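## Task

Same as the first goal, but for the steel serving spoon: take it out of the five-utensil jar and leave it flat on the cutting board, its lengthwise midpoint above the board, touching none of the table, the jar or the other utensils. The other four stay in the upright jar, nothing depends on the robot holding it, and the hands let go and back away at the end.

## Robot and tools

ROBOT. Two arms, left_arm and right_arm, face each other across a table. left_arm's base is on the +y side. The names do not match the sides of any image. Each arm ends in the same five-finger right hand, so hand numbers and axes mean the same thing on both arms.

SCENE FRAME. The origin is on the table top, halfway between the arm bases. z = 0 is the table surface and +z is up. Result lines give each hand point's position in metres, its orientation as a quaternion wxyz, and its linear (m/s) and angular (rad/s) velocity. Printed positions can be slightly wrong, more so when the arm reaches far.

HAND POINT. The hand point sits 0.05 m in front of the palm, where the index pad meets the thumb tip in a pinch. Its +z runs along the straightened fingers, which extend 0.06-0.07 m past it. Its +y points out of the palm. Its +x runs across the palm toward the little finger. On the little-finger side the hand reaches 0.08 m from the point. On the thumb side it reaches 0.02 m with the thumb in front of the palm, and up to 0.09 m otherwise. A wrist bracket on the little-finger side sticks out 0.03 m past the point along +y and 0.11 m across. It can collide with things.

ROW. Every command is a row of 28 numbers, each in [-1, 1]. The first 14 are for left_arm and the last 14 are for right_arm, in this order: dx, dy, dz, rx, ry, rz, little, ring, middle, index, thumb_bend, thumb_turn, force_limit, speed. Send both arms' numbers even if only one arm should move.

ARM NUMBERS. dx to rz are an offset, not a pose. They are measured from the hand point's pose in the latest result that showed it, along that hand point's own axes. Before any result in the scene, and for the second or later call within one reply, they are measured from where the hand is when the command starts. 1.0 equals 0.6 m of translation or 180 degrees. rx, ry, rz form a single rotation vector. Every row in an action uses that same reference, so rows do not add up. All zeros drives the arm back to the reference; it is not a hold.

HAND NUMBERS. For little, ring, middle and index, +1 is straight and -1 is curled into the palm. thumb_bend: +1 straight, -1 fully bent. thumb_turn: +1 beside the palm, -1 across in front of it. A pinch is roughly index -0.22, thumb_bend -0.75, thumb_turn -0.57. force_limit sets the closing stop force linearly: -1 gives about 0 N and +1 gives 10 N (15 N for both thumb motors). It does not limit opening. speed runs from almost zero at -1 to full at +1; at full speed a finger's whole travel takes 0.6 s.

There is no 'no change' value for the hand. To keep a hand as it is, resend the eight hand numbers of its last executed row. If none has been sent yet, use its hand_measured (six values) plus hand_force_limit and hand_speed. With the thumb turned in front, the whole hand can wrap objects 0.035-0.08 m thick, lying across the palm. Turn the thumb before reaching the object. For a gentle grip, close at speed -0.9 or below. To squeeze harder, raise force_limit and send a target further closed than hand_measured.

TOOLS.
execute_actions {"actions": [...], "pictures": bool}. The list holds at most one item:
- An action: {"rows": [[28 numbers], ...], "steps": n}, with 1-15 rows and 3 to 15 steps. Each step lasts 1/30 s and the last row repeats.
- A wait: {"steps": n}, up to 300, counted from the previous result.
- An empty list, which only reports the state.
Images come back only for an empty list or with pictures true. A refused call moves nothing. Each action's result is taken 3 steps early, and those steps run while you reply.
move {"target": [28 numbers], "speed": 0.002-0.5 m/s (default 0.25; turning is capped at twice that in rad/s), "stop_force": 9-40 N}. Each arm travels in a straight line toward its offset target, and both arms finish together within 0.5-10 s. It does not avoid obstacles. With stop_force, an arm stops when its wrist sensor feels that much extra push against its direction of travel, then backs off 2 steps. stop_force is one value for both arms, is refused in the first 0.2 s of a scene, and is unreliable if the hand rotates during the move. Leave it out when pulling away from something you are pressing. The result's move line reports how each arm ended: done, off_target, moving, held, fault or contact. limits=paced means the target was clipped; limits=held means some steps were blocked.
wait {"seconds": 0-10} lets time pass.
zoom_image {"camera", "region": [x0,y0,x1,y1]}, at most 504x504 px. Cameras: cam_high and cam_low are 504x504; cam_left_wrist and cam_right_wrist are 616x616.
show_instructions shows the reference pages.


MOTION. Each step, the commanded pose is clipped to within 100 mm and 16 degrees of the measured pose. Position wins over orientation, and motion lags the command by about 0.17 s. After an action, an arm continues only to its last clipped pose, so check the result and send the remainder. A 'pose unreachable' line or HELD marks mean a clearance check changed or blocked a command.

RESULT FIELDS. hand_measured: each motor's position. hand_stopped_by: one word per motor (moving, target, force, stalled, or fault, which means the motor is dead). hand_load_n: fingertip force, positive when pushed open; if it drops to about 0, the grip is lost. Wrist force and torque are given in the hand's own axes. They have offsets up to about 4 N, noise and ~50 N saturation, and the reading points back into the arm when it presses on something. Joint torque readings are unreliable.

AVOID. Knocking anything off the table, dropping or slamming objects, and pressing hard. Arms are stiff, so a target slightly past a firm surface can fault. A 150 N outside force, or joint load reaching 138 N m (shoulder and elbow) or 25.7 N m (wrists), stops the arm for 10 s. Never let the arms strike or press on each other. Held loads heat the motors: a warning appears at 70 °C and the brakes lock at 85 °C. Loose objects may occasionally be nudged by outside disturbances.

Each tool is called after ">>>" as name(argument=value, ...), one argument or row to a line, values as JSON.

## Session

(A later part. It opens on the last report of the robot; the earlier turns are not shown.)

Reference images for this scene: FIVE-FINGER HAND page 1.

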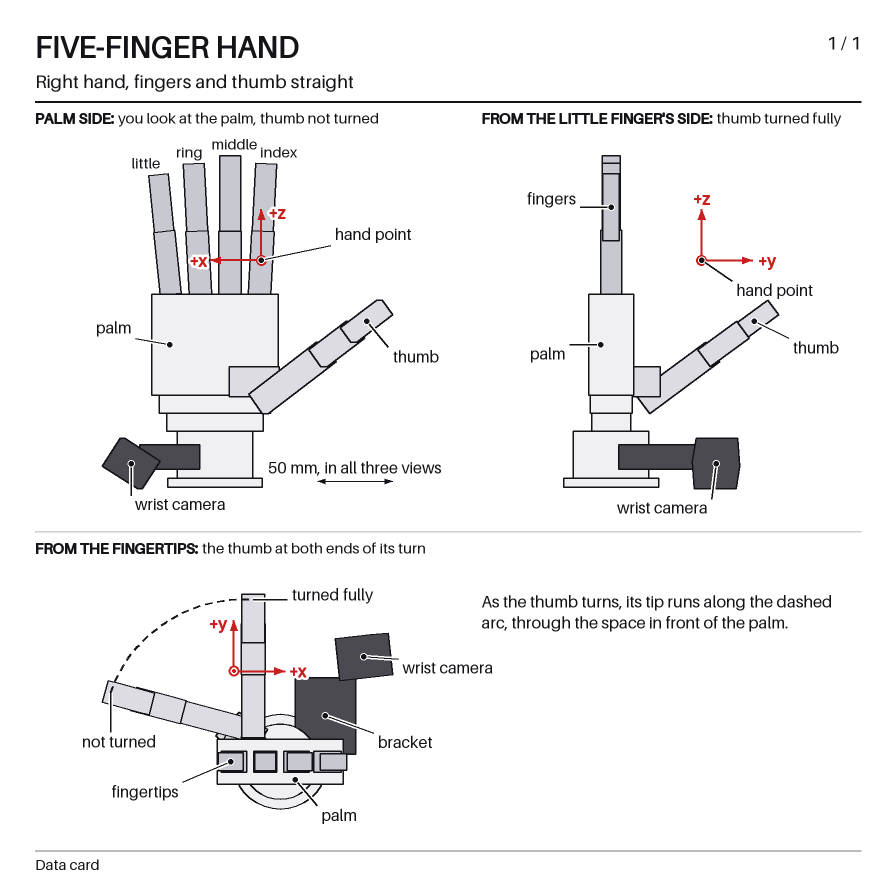

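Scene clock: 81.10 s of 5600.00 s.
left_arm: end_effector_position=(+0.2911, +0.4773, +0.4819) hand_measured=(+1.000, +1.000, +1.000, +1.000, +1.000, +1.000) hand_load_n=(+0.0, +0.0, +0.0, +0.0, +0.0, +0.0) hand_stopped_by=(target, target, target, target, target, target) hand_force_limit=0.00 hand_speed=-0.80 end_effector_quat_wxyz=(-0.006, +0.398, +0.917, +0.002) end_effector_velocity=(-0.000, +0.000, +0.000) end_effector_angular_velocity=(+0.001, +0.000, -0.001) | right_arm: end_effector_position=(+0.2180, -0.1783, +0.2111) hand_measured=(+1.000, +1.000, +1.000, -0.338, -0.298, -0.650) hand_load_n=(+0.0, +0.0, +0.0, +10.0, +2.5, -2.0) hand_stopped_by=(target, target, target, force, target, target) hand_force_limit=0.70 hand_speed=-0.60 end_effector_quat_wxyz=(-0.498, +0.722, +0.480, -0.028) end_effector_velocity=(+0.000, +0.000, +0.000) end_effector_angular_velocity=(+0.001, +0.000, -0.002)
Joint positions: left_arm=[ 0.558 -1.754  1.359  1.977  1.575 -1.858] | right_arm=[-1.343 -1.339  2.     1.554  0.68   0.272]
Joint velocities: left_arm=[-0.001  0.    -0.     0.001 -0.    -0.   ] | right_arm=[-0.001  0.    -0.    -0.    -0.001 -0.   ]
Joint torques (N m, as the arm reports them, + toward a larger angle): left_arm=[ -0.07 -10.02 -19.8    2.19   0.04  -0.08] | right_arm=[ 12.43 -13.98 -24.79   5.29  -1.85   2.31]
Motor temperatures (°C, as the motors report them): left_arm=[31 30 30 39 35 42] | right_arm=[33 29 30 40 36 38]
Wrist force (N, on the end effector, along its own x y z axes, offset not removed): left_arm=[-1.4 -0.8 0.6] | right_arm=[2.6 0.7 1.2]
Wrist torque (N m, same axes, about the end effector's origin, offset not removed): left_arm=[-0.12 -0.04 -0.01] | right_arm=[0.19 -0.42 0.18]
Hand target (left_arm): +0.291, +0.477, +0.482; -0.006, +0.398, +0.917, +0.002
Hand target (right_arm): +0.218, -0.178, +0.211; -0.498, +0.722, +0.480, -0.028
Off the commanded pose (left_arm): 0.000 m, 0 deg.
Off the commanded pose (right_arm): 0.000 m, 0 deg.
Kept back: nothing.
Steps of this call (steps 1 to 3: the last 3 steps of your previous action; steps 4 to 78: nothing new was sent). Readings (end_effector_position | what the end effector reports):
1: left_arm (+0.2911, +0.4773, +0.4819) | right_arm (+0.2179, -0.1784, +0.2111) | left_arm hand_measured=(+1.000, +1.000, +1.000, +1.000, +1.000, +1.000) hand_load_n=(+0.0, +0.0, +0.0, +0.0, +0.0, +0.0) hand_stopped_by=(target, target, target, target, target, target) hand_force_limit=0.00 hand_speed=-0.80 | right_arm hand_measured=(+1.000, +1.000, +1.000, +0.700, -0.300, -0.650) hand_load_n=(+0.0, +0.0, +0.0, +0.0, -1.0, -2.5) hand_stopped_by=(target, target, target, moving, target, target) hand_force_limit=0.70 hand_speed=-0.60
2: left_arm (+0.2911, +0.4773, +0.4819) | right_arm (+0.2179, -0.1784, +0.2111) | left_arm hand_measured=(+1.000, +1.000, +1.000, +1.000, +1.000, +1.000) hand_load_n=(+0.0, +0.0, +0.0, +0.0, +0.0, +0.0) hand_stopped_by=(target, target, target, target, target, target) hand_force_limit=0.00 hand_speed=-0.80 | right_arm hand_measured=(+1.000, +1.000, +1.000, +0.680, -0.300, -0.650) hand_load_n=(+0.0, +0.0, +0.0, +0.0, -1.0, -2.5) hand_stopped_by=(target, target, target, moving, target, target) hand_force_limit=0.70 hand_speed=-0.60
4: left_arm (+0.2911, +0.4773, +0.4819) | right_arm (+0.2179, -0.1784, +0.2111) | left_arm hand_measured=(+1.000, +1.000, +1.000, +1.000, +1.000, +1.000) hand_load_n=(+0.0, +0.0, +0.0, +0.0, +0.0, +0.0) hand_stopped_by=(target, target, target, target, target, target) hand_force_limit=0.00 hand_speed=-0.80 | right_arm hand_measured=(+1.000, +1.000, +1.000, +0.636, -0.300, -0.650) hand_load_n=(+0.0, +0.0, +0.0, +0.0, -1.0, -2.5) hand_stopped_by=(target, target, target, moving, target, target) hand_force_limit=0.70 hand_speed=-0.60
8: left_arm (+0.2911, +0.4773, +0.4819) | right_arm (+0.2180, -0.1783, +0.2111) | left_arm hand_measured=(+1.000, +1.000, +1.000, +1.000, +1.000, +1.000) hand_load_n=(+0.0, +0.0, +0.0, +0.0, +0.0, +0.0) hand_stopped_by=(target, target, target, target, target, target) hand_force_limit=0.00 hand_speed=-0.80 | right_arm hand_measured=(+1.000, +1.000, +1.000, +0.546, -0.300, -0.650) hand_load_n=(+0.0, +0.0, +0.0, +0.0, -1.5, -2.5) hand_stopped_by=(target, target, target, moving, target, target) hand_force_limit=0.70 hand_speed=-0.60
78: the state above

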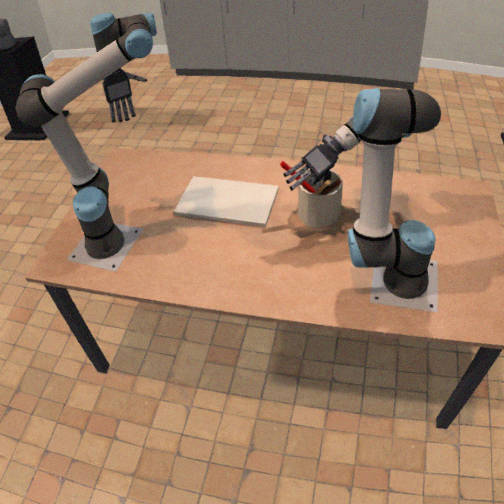

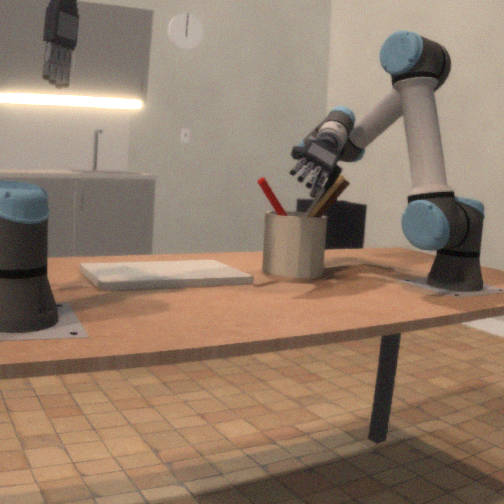

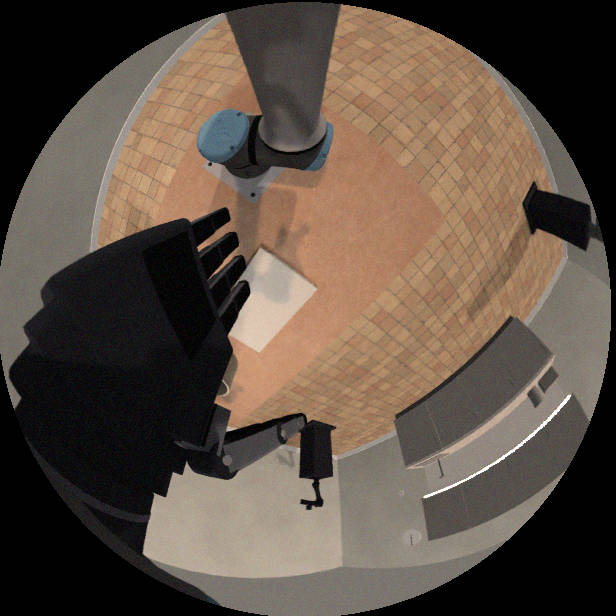

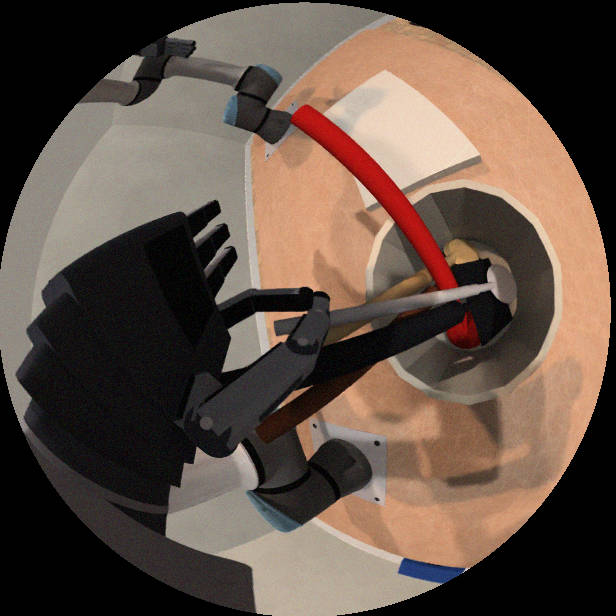

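>>> move(
  target=[0,0,0,0,0,0,1,1,1,1,1,1,0,-0.8, 0.012,0,-0.025,0,0,0,1,1,1,0.7,-0.3,-0.65,0.7,0],
  speed=0.015,
)

>>> move(
  target=[0,0,0,0,0,0,1,1,1,1,1,1,0,-0.8, -0.03,0,0,0,0,0,1,1,1,0.7,-0.3,-0.65,0.7,0],
  speed=0.015,
)

Scene clock: 82.73 s of 5600.00 s.
left_arm: end_effector_position=(+0.2911, +0.4773, +0.4819) hand_measured=(+1.000, +1.000, +1.000, +1.000, +1.000, +1.000) hand_load_n=(+0.0, +0.0, +0.0, +0.0, +0.0, +0.0) hand_stopped_by=(target, target, target, target, target, target) hand_force_limit=0.00 hand_speed=-0.80 end_effector_quat_wxyz=(-0.006, +0.398, +0.917, +0.002) end_effector_velocity=(-0.000, +0.001, -0.000) end_effector_angular_velocity=(+0.001, +0.001, +0.001) | right_arm: end_effector_position=(+0.2294, -0.1834, +0.2216) hand_measured=(+1.000, +1.000, +1.000, +0.700, -0.300, -0.650) hand_load_n=(+0.0, +0.0, +0.0, +0.0, +0.0, +0.0) hand_stopped_by=(target, target, target, target, target, target) hand_force_limit=0.70 hand_speed=0.00 end_effector_quat_wxyz=(-0.498, +0.722, +0.480, -0.028) end_effector_velocity=(+0.002, -0.001, +0.002) end_effector_angular_velocity=(+0.000, -0.001, -0.000)
Joint positions: left_arm=[ 0.558 -1.754  1.359  1.977  1.575 -1.858] | right_arm=[-1.365 -1.34   1.973  1.603  0.693  0.246]
Joint velocities: left_arm=[ 0.001 -0.001  0.001  0.001  0.     0.   ] | right_arm=[-0.004 -0.    -0.005  0.008  0.002 -0.005]
Joint torques (N m, as the arm reports them, + toward a larger angle): left_arm=[ -0.31  -9.58 -19.54   2.15   0.11  -0.05] | right_arm=[-13.57 -32.64 -27.29   4.98   1.16  -2.4 ]
Motor temperatures (°C, as the motors report them): left_arm=[31 30 30 39 35 42] | right_arm=[33 29 30 40 36 38]
Wrist force (N, on the end effector, along its own x y z axes, offset not removed): left_arm=[-1.1 -2.2 0.7] | right_arm=[1.8 1.8 0.8]
Wrist torque (N m, same axes, about the end effector's origin, offset not removed): left_arm=[-0.32 -0.08 -0.03] | right_arm=[0.47 -0.34 0.19]
Hand target (left_arm): +0.291, +0.477, +0.482; -0.006, +0.398, +0.917, +0.002
Hand target (right_arm): +0.230, -0.183, +0.222; -0.498, +0.722, +0.480, -0.028
Off the commanded pose (left_arm): 0.000 m, 0 deg.
Off the commanded pose (right_arm): 0.000 m, 0 deg.
Kept back: nothing.
move: done

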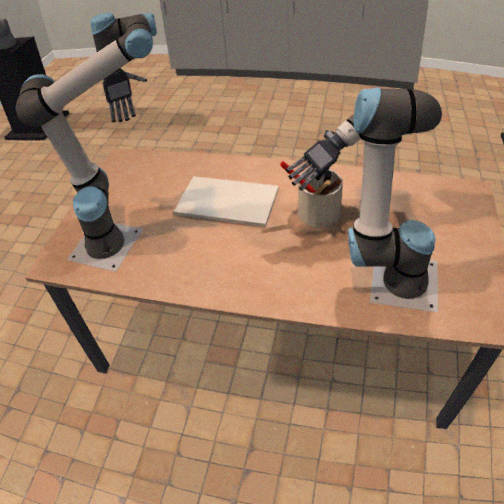

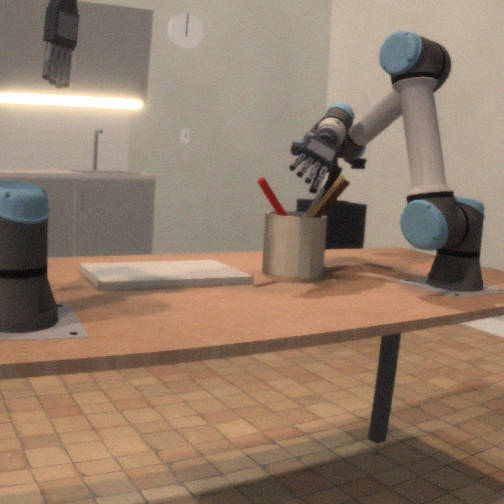

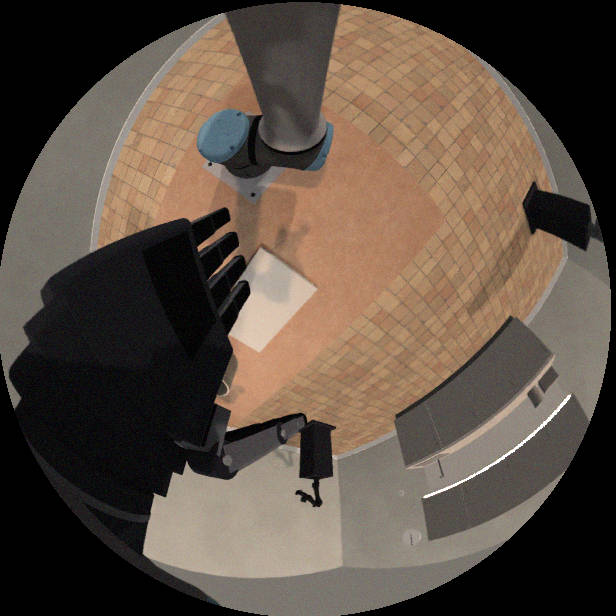

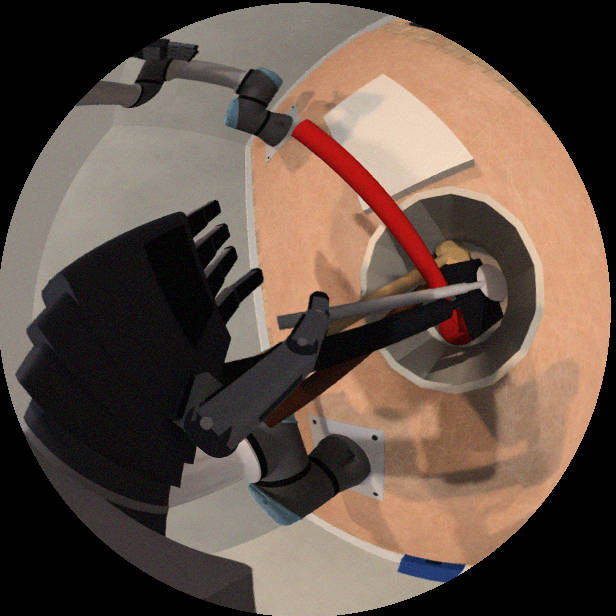

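Scene clock: 84.23 s of 5600.00 s.
left_arm: end_effector_position=(+0.2911, +0.4773, +0.4819) hand_measured=(+1.000, +1.000, +1.000, +1.000, +1.000, +1.000) hand_load_n=(+0.0, +0.0, +0.0, +0.0, +0.0, +0.0) hand_stopped_by=(target, target, target, target, target, target) hand_force_limit=0.00 hand_speed=-0.80 end_effector_quat_wxyz=(-0.006, +0.398, +0.917, +0.002) end_effector_velocity=(-0.000, -0.001, -0.000) end_effector_angular_velocity=(+0.000, +0.001, +0.001) | right_arm: end_effector_position=(+0.2199, -0.1960, +0.2138) hand_measured=(+1.000, +1.000, +1.000, +0.700, -0.300, -0.650) hand_load_n=(+0.0, +0.0, +0.0, +0.0, +0.0, -2.0) hand_stopped_by=(target, target, target, target, target, target) hand_force_limit=0.70 hand_speed=0.00 end_effector_quat_wxyz=(-0.498, +0.722, +0.480, -0.028) end_effector_velocity=(-0.002, -0.002, -0.001) end_effector_angular_velocity=(-0.000, +0.002, -0.001)
Joint positions: left_arm=[ 0.558 -1.754  1.359  1.977  1.575 -1.858] | right_arm=[-1.398 -1.361  2.033  1.595  0.714  0.205]
Joint velocities: left_arm=[-0.     0.001 -0.    -0.     0.001 -0.001] | right_arm=[-0.006 -0.003  0.009 -0.001  0.003 -0.005]
Joint torques (N m, as the arm reports them, + toward a larger angle): left_arm=[ -0.32  -9.66 -19.36   2.14   0.16  -0.08] | right_arm=[-14.14 -31.59  -1.65   0.26   1.86  -1.85]
Motor temperatures (°C, as the motors report them): left_arm=[31 30 30 39 35 42] | right_arm=[33 29 30 40 36 38]
Wrist force (N, on the end effector, along its own x y z axes, offset not removed): left_arm=[-0.1 -0.8 0.6] | right_arm=[5.1 2.6 2.3]
Wrist torque (N m, same axes, about the end effector's origin, offset not removed): left_arm=[-0.13 -0.22 0.10] | right_arm=[0.35 -0.68 0.15]
Hand target (left_arm): +0.291, +0.477, +0.482; -0.006, +0.398, +0.917, +0.002
Hand target (right_arm): +0.220, -0.196, +0.214; -0.498, +0.722, +0.480, -0.028
Off the commanded pose (left_arm): 0.000 m, 0 deg.
Off the commanded pose (right_arm): 0.000 m, 0 deg.
Kept back: nothing.
move: done

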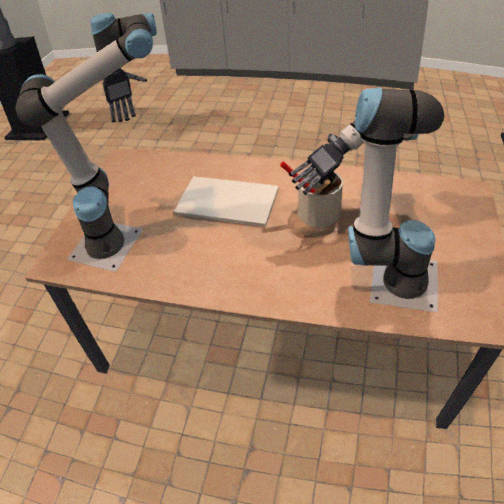

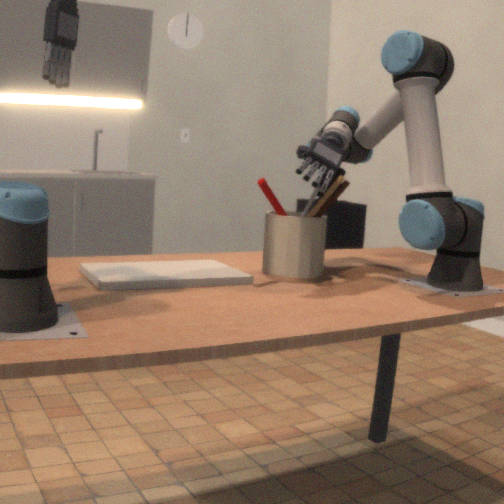

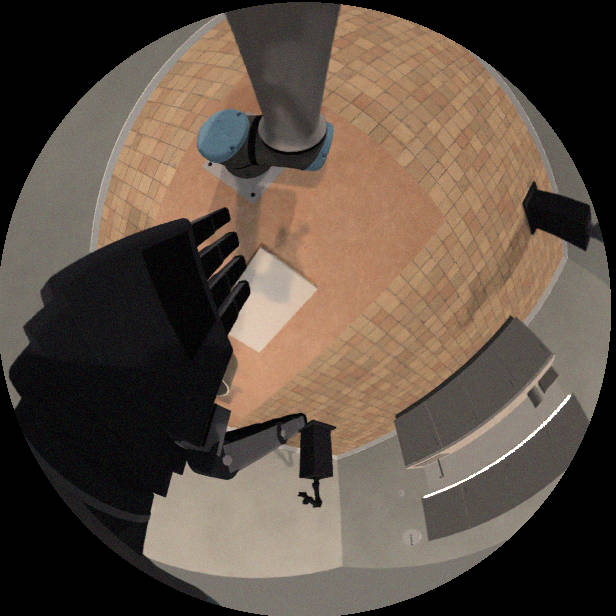

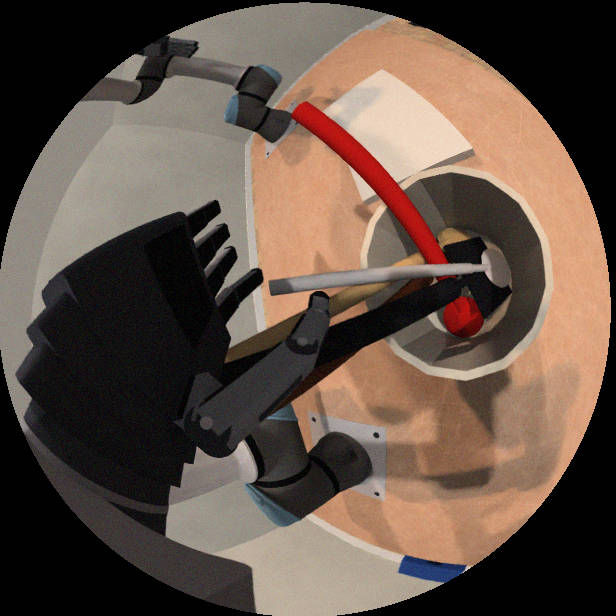

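>>> move(
  target=[0,0,0,0,0,0,1,1,1,1,1,1,0,-0.8, 0.014,0,0.0,0,0,0,1,1,1,0.7,-0.3,-0.65,0.7,0],
  speed=0.01,
)

>>> execute_actions(
  actions=[
    {"rows":[[0,0,0,0,0,0,1,1,1,1,1,1,0,-0.8, 0,0,0,0,0,0,1,1,1,-0.5,-0.3,-0.65,0.7,-0.6]],"steps":5},
  ],
)

>>> wait(
  seconds=2.5,
)

Scene clock: 85.57 s of 5600.00 s.
left_arm: end_effector_position=(+0.2911, +0.4773, +0.4819) hand_measured=(+1.000, +1.000, +1.000, +1.000, +1.000, +1.000) hand_load_n=(+0.0, +0.0, +0.0, +0.0, +0.0, +0.0) hand_stopped_by=(target, target, target, target, target, target) hand_force_limit=0.00 hand_speed=-0.80 end_effector_quat_wxyz=(-0.006, +0.398, +0.917, +0.002) end_effector_velocity=(-0.000, -0.000, -0.000) end_effector_angular_velocity=(+0.000, +0.002, +0.002) | right_arm: end_effector_position=(+0.2242, -0.1903, +0.2174) hand_measured=(+1.000, +1.000, +1.000, +0.700, -0.300, -0.650) hand_load_n=(+0.0, +0.0, +0.0, +0.0, +0.0, +0.0) hand_stopped_by=(target, target, target, target, target, target) hand_force_limit=0.70 hand_speed=0.00 end_effector_quat_wxyz=(-0.498, +0.722, +0.480, -0.028) end_effector_velocity=(+0.002, +0.002, +0.001) end_effector_angular_velocity=(+0.000, +0.000, -0.001)
Joint positions: left_arm=[ 0.558 -1.754  1.359  1.977  1.575 -1.858] | right_arm=[-1.383 -1.352  2.006  1.599  0.704  0.224]
Joint velocities: left_arm=[ 0.     0.001  0.     0.     0.001 -0.001] | right_arm=[ 0.006  0.003 -0.01   0.001 -0.004  0.008]
Joint torques (N m, as the arm reports them, + toward a larger angle): left_arm=[ -0.03  -9.49 -19.52   2.16   0.19   0.02] | right_arm=[ 12.18 -12.05 -28.24   5.05  -2.8    2.67]
Motor temperatures (°C, as the motors report them): left_arm=[31 30 30 39 35 42] | right_arm=[33 29 30 40 36 38]
Wrist force (N, on the end effector, along its own x y z axes, offset not removed): left_arm=[0.1 -1.1 1.4] | right_arm=[0.7 3.6 2.0]
Wrist torque (N m, same axes, about the end effector's origin, offset not removed): left_arm=[-0.19 -0.29 0.07] | right_arm=[0.61 -0.25 0.17]
Hand target (left_arm): +0.291, +0.477, +0.482; -0.006, +0.398, +0.917, +0.002
Hand target (right_arm): +0.224, -0.190, +0.218; -0.498, +0.722, +0.480, -0.028
Off the commanded pose (left_arm): 0.000 m, 0 deg.
Off the commanded pose (right_arm): 0.000 m, 0 deg.
Kept back: nothing.
move: done

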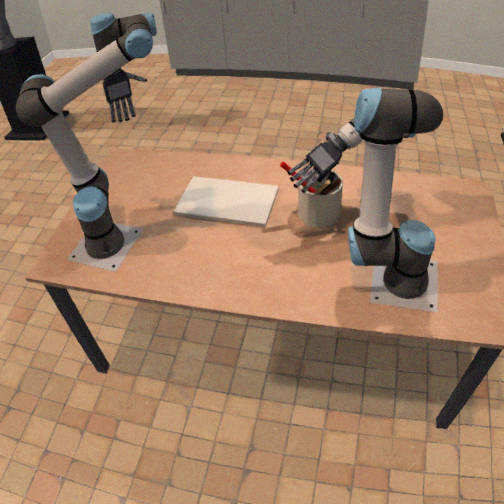

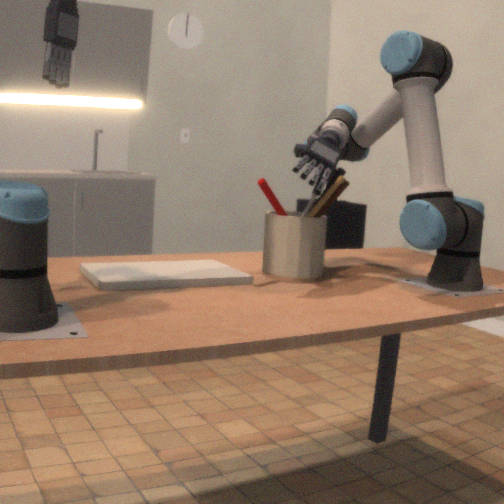

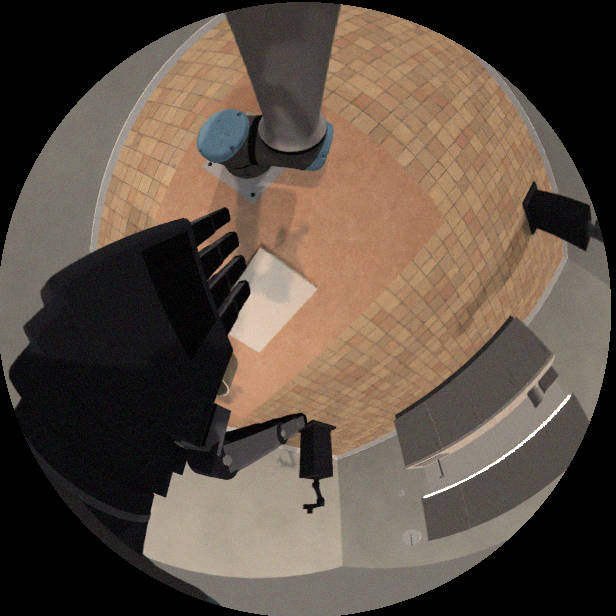

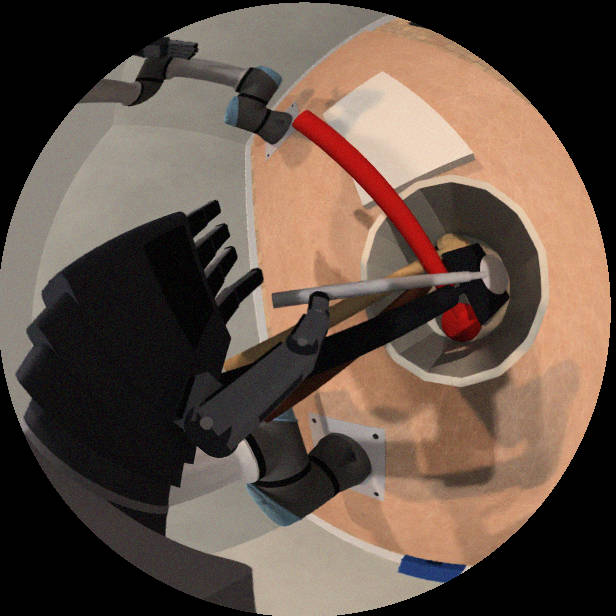

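Scene clock: 85.63 s of 5600.00 s.
left_arm: end_effector_position=(+0.2911, +0.4773, +0.4819) hand_measured=(+1.000, +1.000, +1.000, +1.000, +1.000, +1.000) hand_load_n=(+0.0, +0.0, +0.0, +0.0, +0.0, +0.0) hand_stopped_by=(target, target, target, target, target, target) hand_force_limit=0.00 hand_speed=-0.80 end_effector_quat_wxyz=(-0.006, +0.398, +0.917, +0.002) end_effector_velocity=(+0.000, -0.001, -0.000) end_effector_angular_velocity=(-0.000, +0.000, -0.002) | right_arm: end_effector_position=(+0.2243, -0.1902, +0.2174) hand_measured=(+1.000, +1.000, +1.000, +0.700, -0.300, -0.650) hand_load_n=(+0.0, +0.0, +0.0, +0.0, +0.0, +0.0) hand_stopped_by=(target, target, target, moving, target, target) hand_force_limit=0.70 hand_speed=-0.60 end_effector_quat_wxyz=(-0.498, +0.722, +0.480, -0.028) end_effector_velocity=(-0.000, +0.000, +0.000) end_effector_angular_velocity=(-0.001, +0.002, -0.001)
Joint positions: left_arm=[ 0.558 -1.754  1.359  1.977  1.575 -1.858] | right_arm=[-1.382 -1.351  2.006  1.599  0.704  0.224]
Joint velocities: left_arm=[-0.001  0.001 -0.001 -0.     0.     0.001] | right_arm=[ 0.     0.    -0.     0.    -0.     0.002]
Joint torques (N m, as the arm reports them, + toward a larger angle): left_arm=[ -0.31  -9.68 -19.39   2.07   0.08  -0.03] | right_arm=[ 13.64 -12.68 -24.6    5.41  -2.7    2.41]
Motor temperatures (°C, as the motors report them): left_arm=[31 30 30 39 35 42] | right_arm=[33 29 30 40 36 38]
Wrist force (N, on the end effector, along its own x y z axes, offset not removed): left_arm=[1.5 -1.2 0.6] | right_arm=[2.3 2.2 3.1]
Wrist torque (N m, same axes, about the end effector's origin, offset not removed): left_arm=[-0.21 -0.49 0.15] | right_arm=[0.25 -0.65 0.15]
Steps of this call (steps 1 to 2: the first 2 steps of this action). Readings (end_effector_position | what the end effector reports):
1: left_arm (+0.2911, +0.4773, +0.4819) | right_arm (+0.2243, -0.1902, +0.2174) | left_arm hand_measured=(+1.000, +1.000, +1.000, +1.000, +1.000, +1.000) hand_load_n=(+0.0, +0.0, +0.0, +0.0, +0.0, +0.0) hand_stopped_by=(target, target, target, target, target, target) hand_force_limit=0.00 hand_speed=-0.80 | right_arm hand_measured=(+1.000, +1.000, +1.000, +0.700, -0.300, -0.650) hand_load_n=(+0.0, +0.0, +0.0, +0.0, +0.0, +0.0) hand_stopped_by=(target, target, target, moving, target, target) hand_force_limit=0.70 hand_speed=-0.60
2: the state above

Scene clock: 88.23 s of 5600.00 s.
left_arm: end_effector_position=(+0.2911, +0.4773, +0.4819) hand_measured=(+1.000, +1.000, +1.000, +1.000, +1.000, +1.000) hand_load_n=(+0.0, +0.0, +0.0, +0.0, +0.0, +0.0) hand_stopped_by=(target, target, target, target, target, target) hand_force_limit=0.00 hand_speed=-0.80 end_effector_quat_wxyz=(-0.006, +0.398, +0.917, +0.002) end_effector_velocity=(+0.000, -0.001, -0.000) end_effector_angular_velocity=(+0.002, +0.001, -0.000) | right_arm: end_effector_position=(+0.2242, -0.1903, +0.2174) hand_measured=(+1.000, +1.000, +1.000, -0.160, -0.298, -0.650) hand_load_n=(+0.0, +0.0, +0.0, +9.5, +1.5, -0.5) hand_stopped_by=(target, target, target, force, target, target) hand_force_limit=0.70 hand_speed=-0.60 end_effector_quat_wxyz=(-0.498, +0.722, +0.480, -0.028) end_effector_velocity=(-0.000, +0.000, +0.000) end_effector_angular_velocity=(+0.001, -0.000, +0.000)
Joint positions: left_arm=[ 0.558 -1.754  1.359  1.977  1.575 -1.858] | right_arm=[-1.383 -1.352  2.006  1.599  0.704  0.224]
Joint velocities: left_arm=[ 0.     0.002  0.     0.    -0.     0.   ] | right_arm=[ 0.    -0.    -0.     0.    -0.001 -0.   ]
Joint torques (N m, as the arm reports them, + toward a larger angle): left_arm=[ -0.6   -9.41 -19.48   2.17   0.07  -0.06] | right_arm=[-13.75 -25.42  -6.65  -1.02   0.65  -2.16]
Motor temperatures (°C, as the motors report them): left_arm=[31 30 30 39 35 42] | right_arm=[33 29 30 40 36 38]
Wrist force (N, on the end effector, along its own x y z axes, offset not removed): left_arm=[-0.7 -0.6 0.8] | right_arm=[2.5 -2.0 2.3]
Wrist torque (N m, same axes, about the end effector's origin, offset not removed): left_arm=[-0.13 -0.19 0.08] | right_arm=[0.44 -0.55 0.18]
Hand target (left_arm): +0.291, +0.477, +0.482; -0.006, +0.398, +0.917, +0.002
Hand target (right_arm): +0.224, -0.190, +0.217; -0.498, +0.722, +0.480, -0.028
Off the commanded pose (left_arm): 0.000 m, 0 deg.
Off the commanded pose (right_arm): 0.000 m, 0 deg.
Kept back: nothing.
Steps of this call (steps 1 to 3: the last 3 steps of your previous action; steps 4 to 78: nothing new was sent). Readings (end_effector_position | what the end effector reports):
1: left_arm (+0.2911, +0.4773, +0.4819) | right_arm (+0.2243, -0.1902, +0.2174) | left_arm hand_measured=(+1.000, +1.000, +1.000, +1.000, +1.000, +1.000) hand_load_n=(+0.0, +0.0, +0.0, +0.0, +0.0, +0.0) hand_stopped_by=(target, target, target, target, target, target) hand_force_limit=0.00 hand_speed=-0.80 | right_arm hand_measured=(+1.000, +1.000, +1.000, +0.700, -0.300, -0.650) hand_load_n=(+0.0, +0.0, +0.0, +0.0, +0.0, +0.0) hand_stopped_by=(target, target, target, moving, target, target) hand_force_limit=0.70 hand_speed=-0.60
2: left_arm (+0.2911, +0.4773, +0.4819) | right_arm (+0.2243, -0.1902, +0.2174) | left_arm hand_measured=(+1.000, +1.000, +1.000, +1.000, +1.000, +1.000) hand_load_n=(+0.0, +0.0, +0.0, +0.0, +0.0, +0.0) hand_stopped_by=(target, target, target, target, target, target) hand_force_limit=0.00 hand_speed=-0.80 | right_arm hand_measured=(+1.000, +1.000, +1.000, +0.680, -0.300, -0.650) hand_load_n=(+0.0, +0.0, +0.0, +0.0, +0.0, +0.0) hand_stopped_by=(target, target, target, moving, target, target) hand_force_limit=0.70 hand_speed=-0.60
4: left_arm (+0.2911, +0.4773, +0.4819) | right_arm (+0.2243, -0.1902, +0.2174) | left_arm hand_measured=(+1.000, +1.000, +1.000, +1.000, +1.000, +1.000) hand_load_n=(+0.0, +0.0, +0.0, +0.0, +0.0, +0.0) hand_stopped_by=(target, target, target, target, target, target) hand_force_limit=0.00 hand_speed=-0.80 | right_arm hand_measured=(+1.000, +1.000, +1.000, +0.636, -0.300, -0.650) hand_load_n=(+0.0, +0.0, +0.0, +0.0, +0.0, +0.0) hand_stopped_by=(target, target, target, moving, target, target) hand_force_limit=0.70 hand_speed=-0.60
8: left_arm (+0.2911, +0.4773, +0.4819) | right_arm (+0.2242, -0.1902, +0.2174) | left_arm hand_measured=(+1.000, +1.000, +1.000, +1.000, +1.000, +1.000) hand_load_n=(+0.0, +0.0, +0.0, +0.0, +0.0, +0.0) hand_stopped_by=(target, target, target, target, target, target) hand_force_limit=0.00 hand_speed=-0.80 | right_arm hand_measured=(+1.000, +1.000, +1.000, +0.546, -0.300, -0.650) hand_load_n=(+0.0, +0.0, +0.0, +0.0, +0.0, +0.0) hand_stopped_by=(target, target, target, moving, target, target) hand_force_limit=0.70 hand_speed=-0.60
78: the state above

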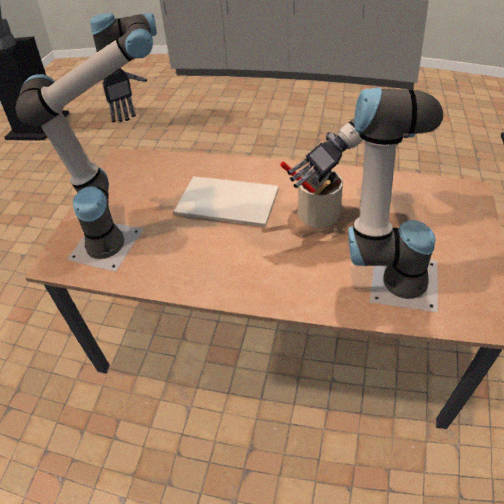

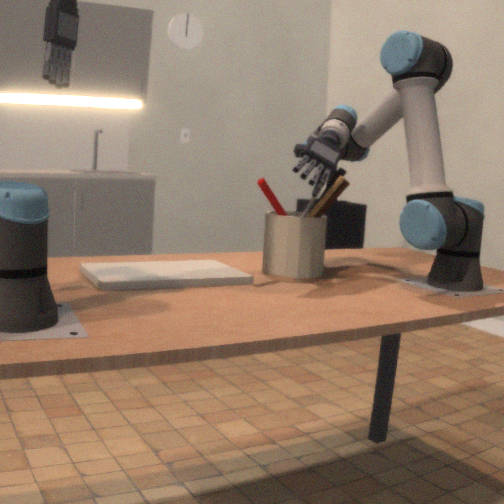

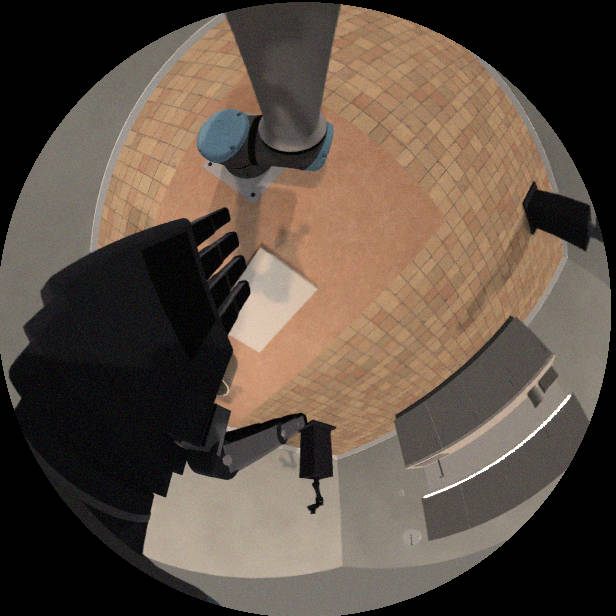

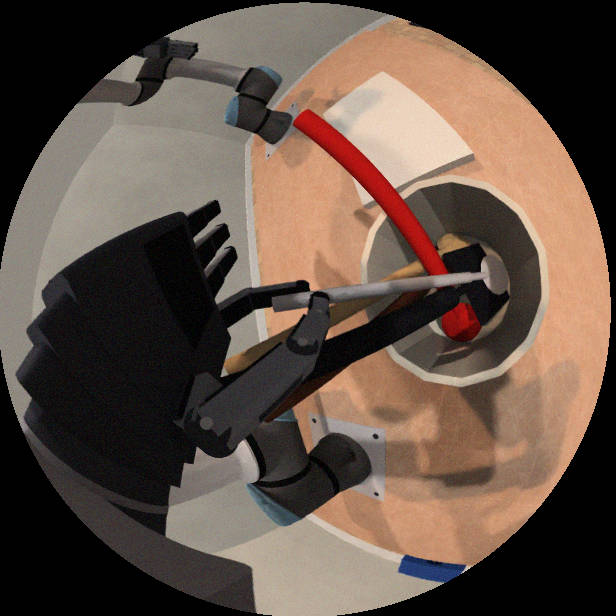

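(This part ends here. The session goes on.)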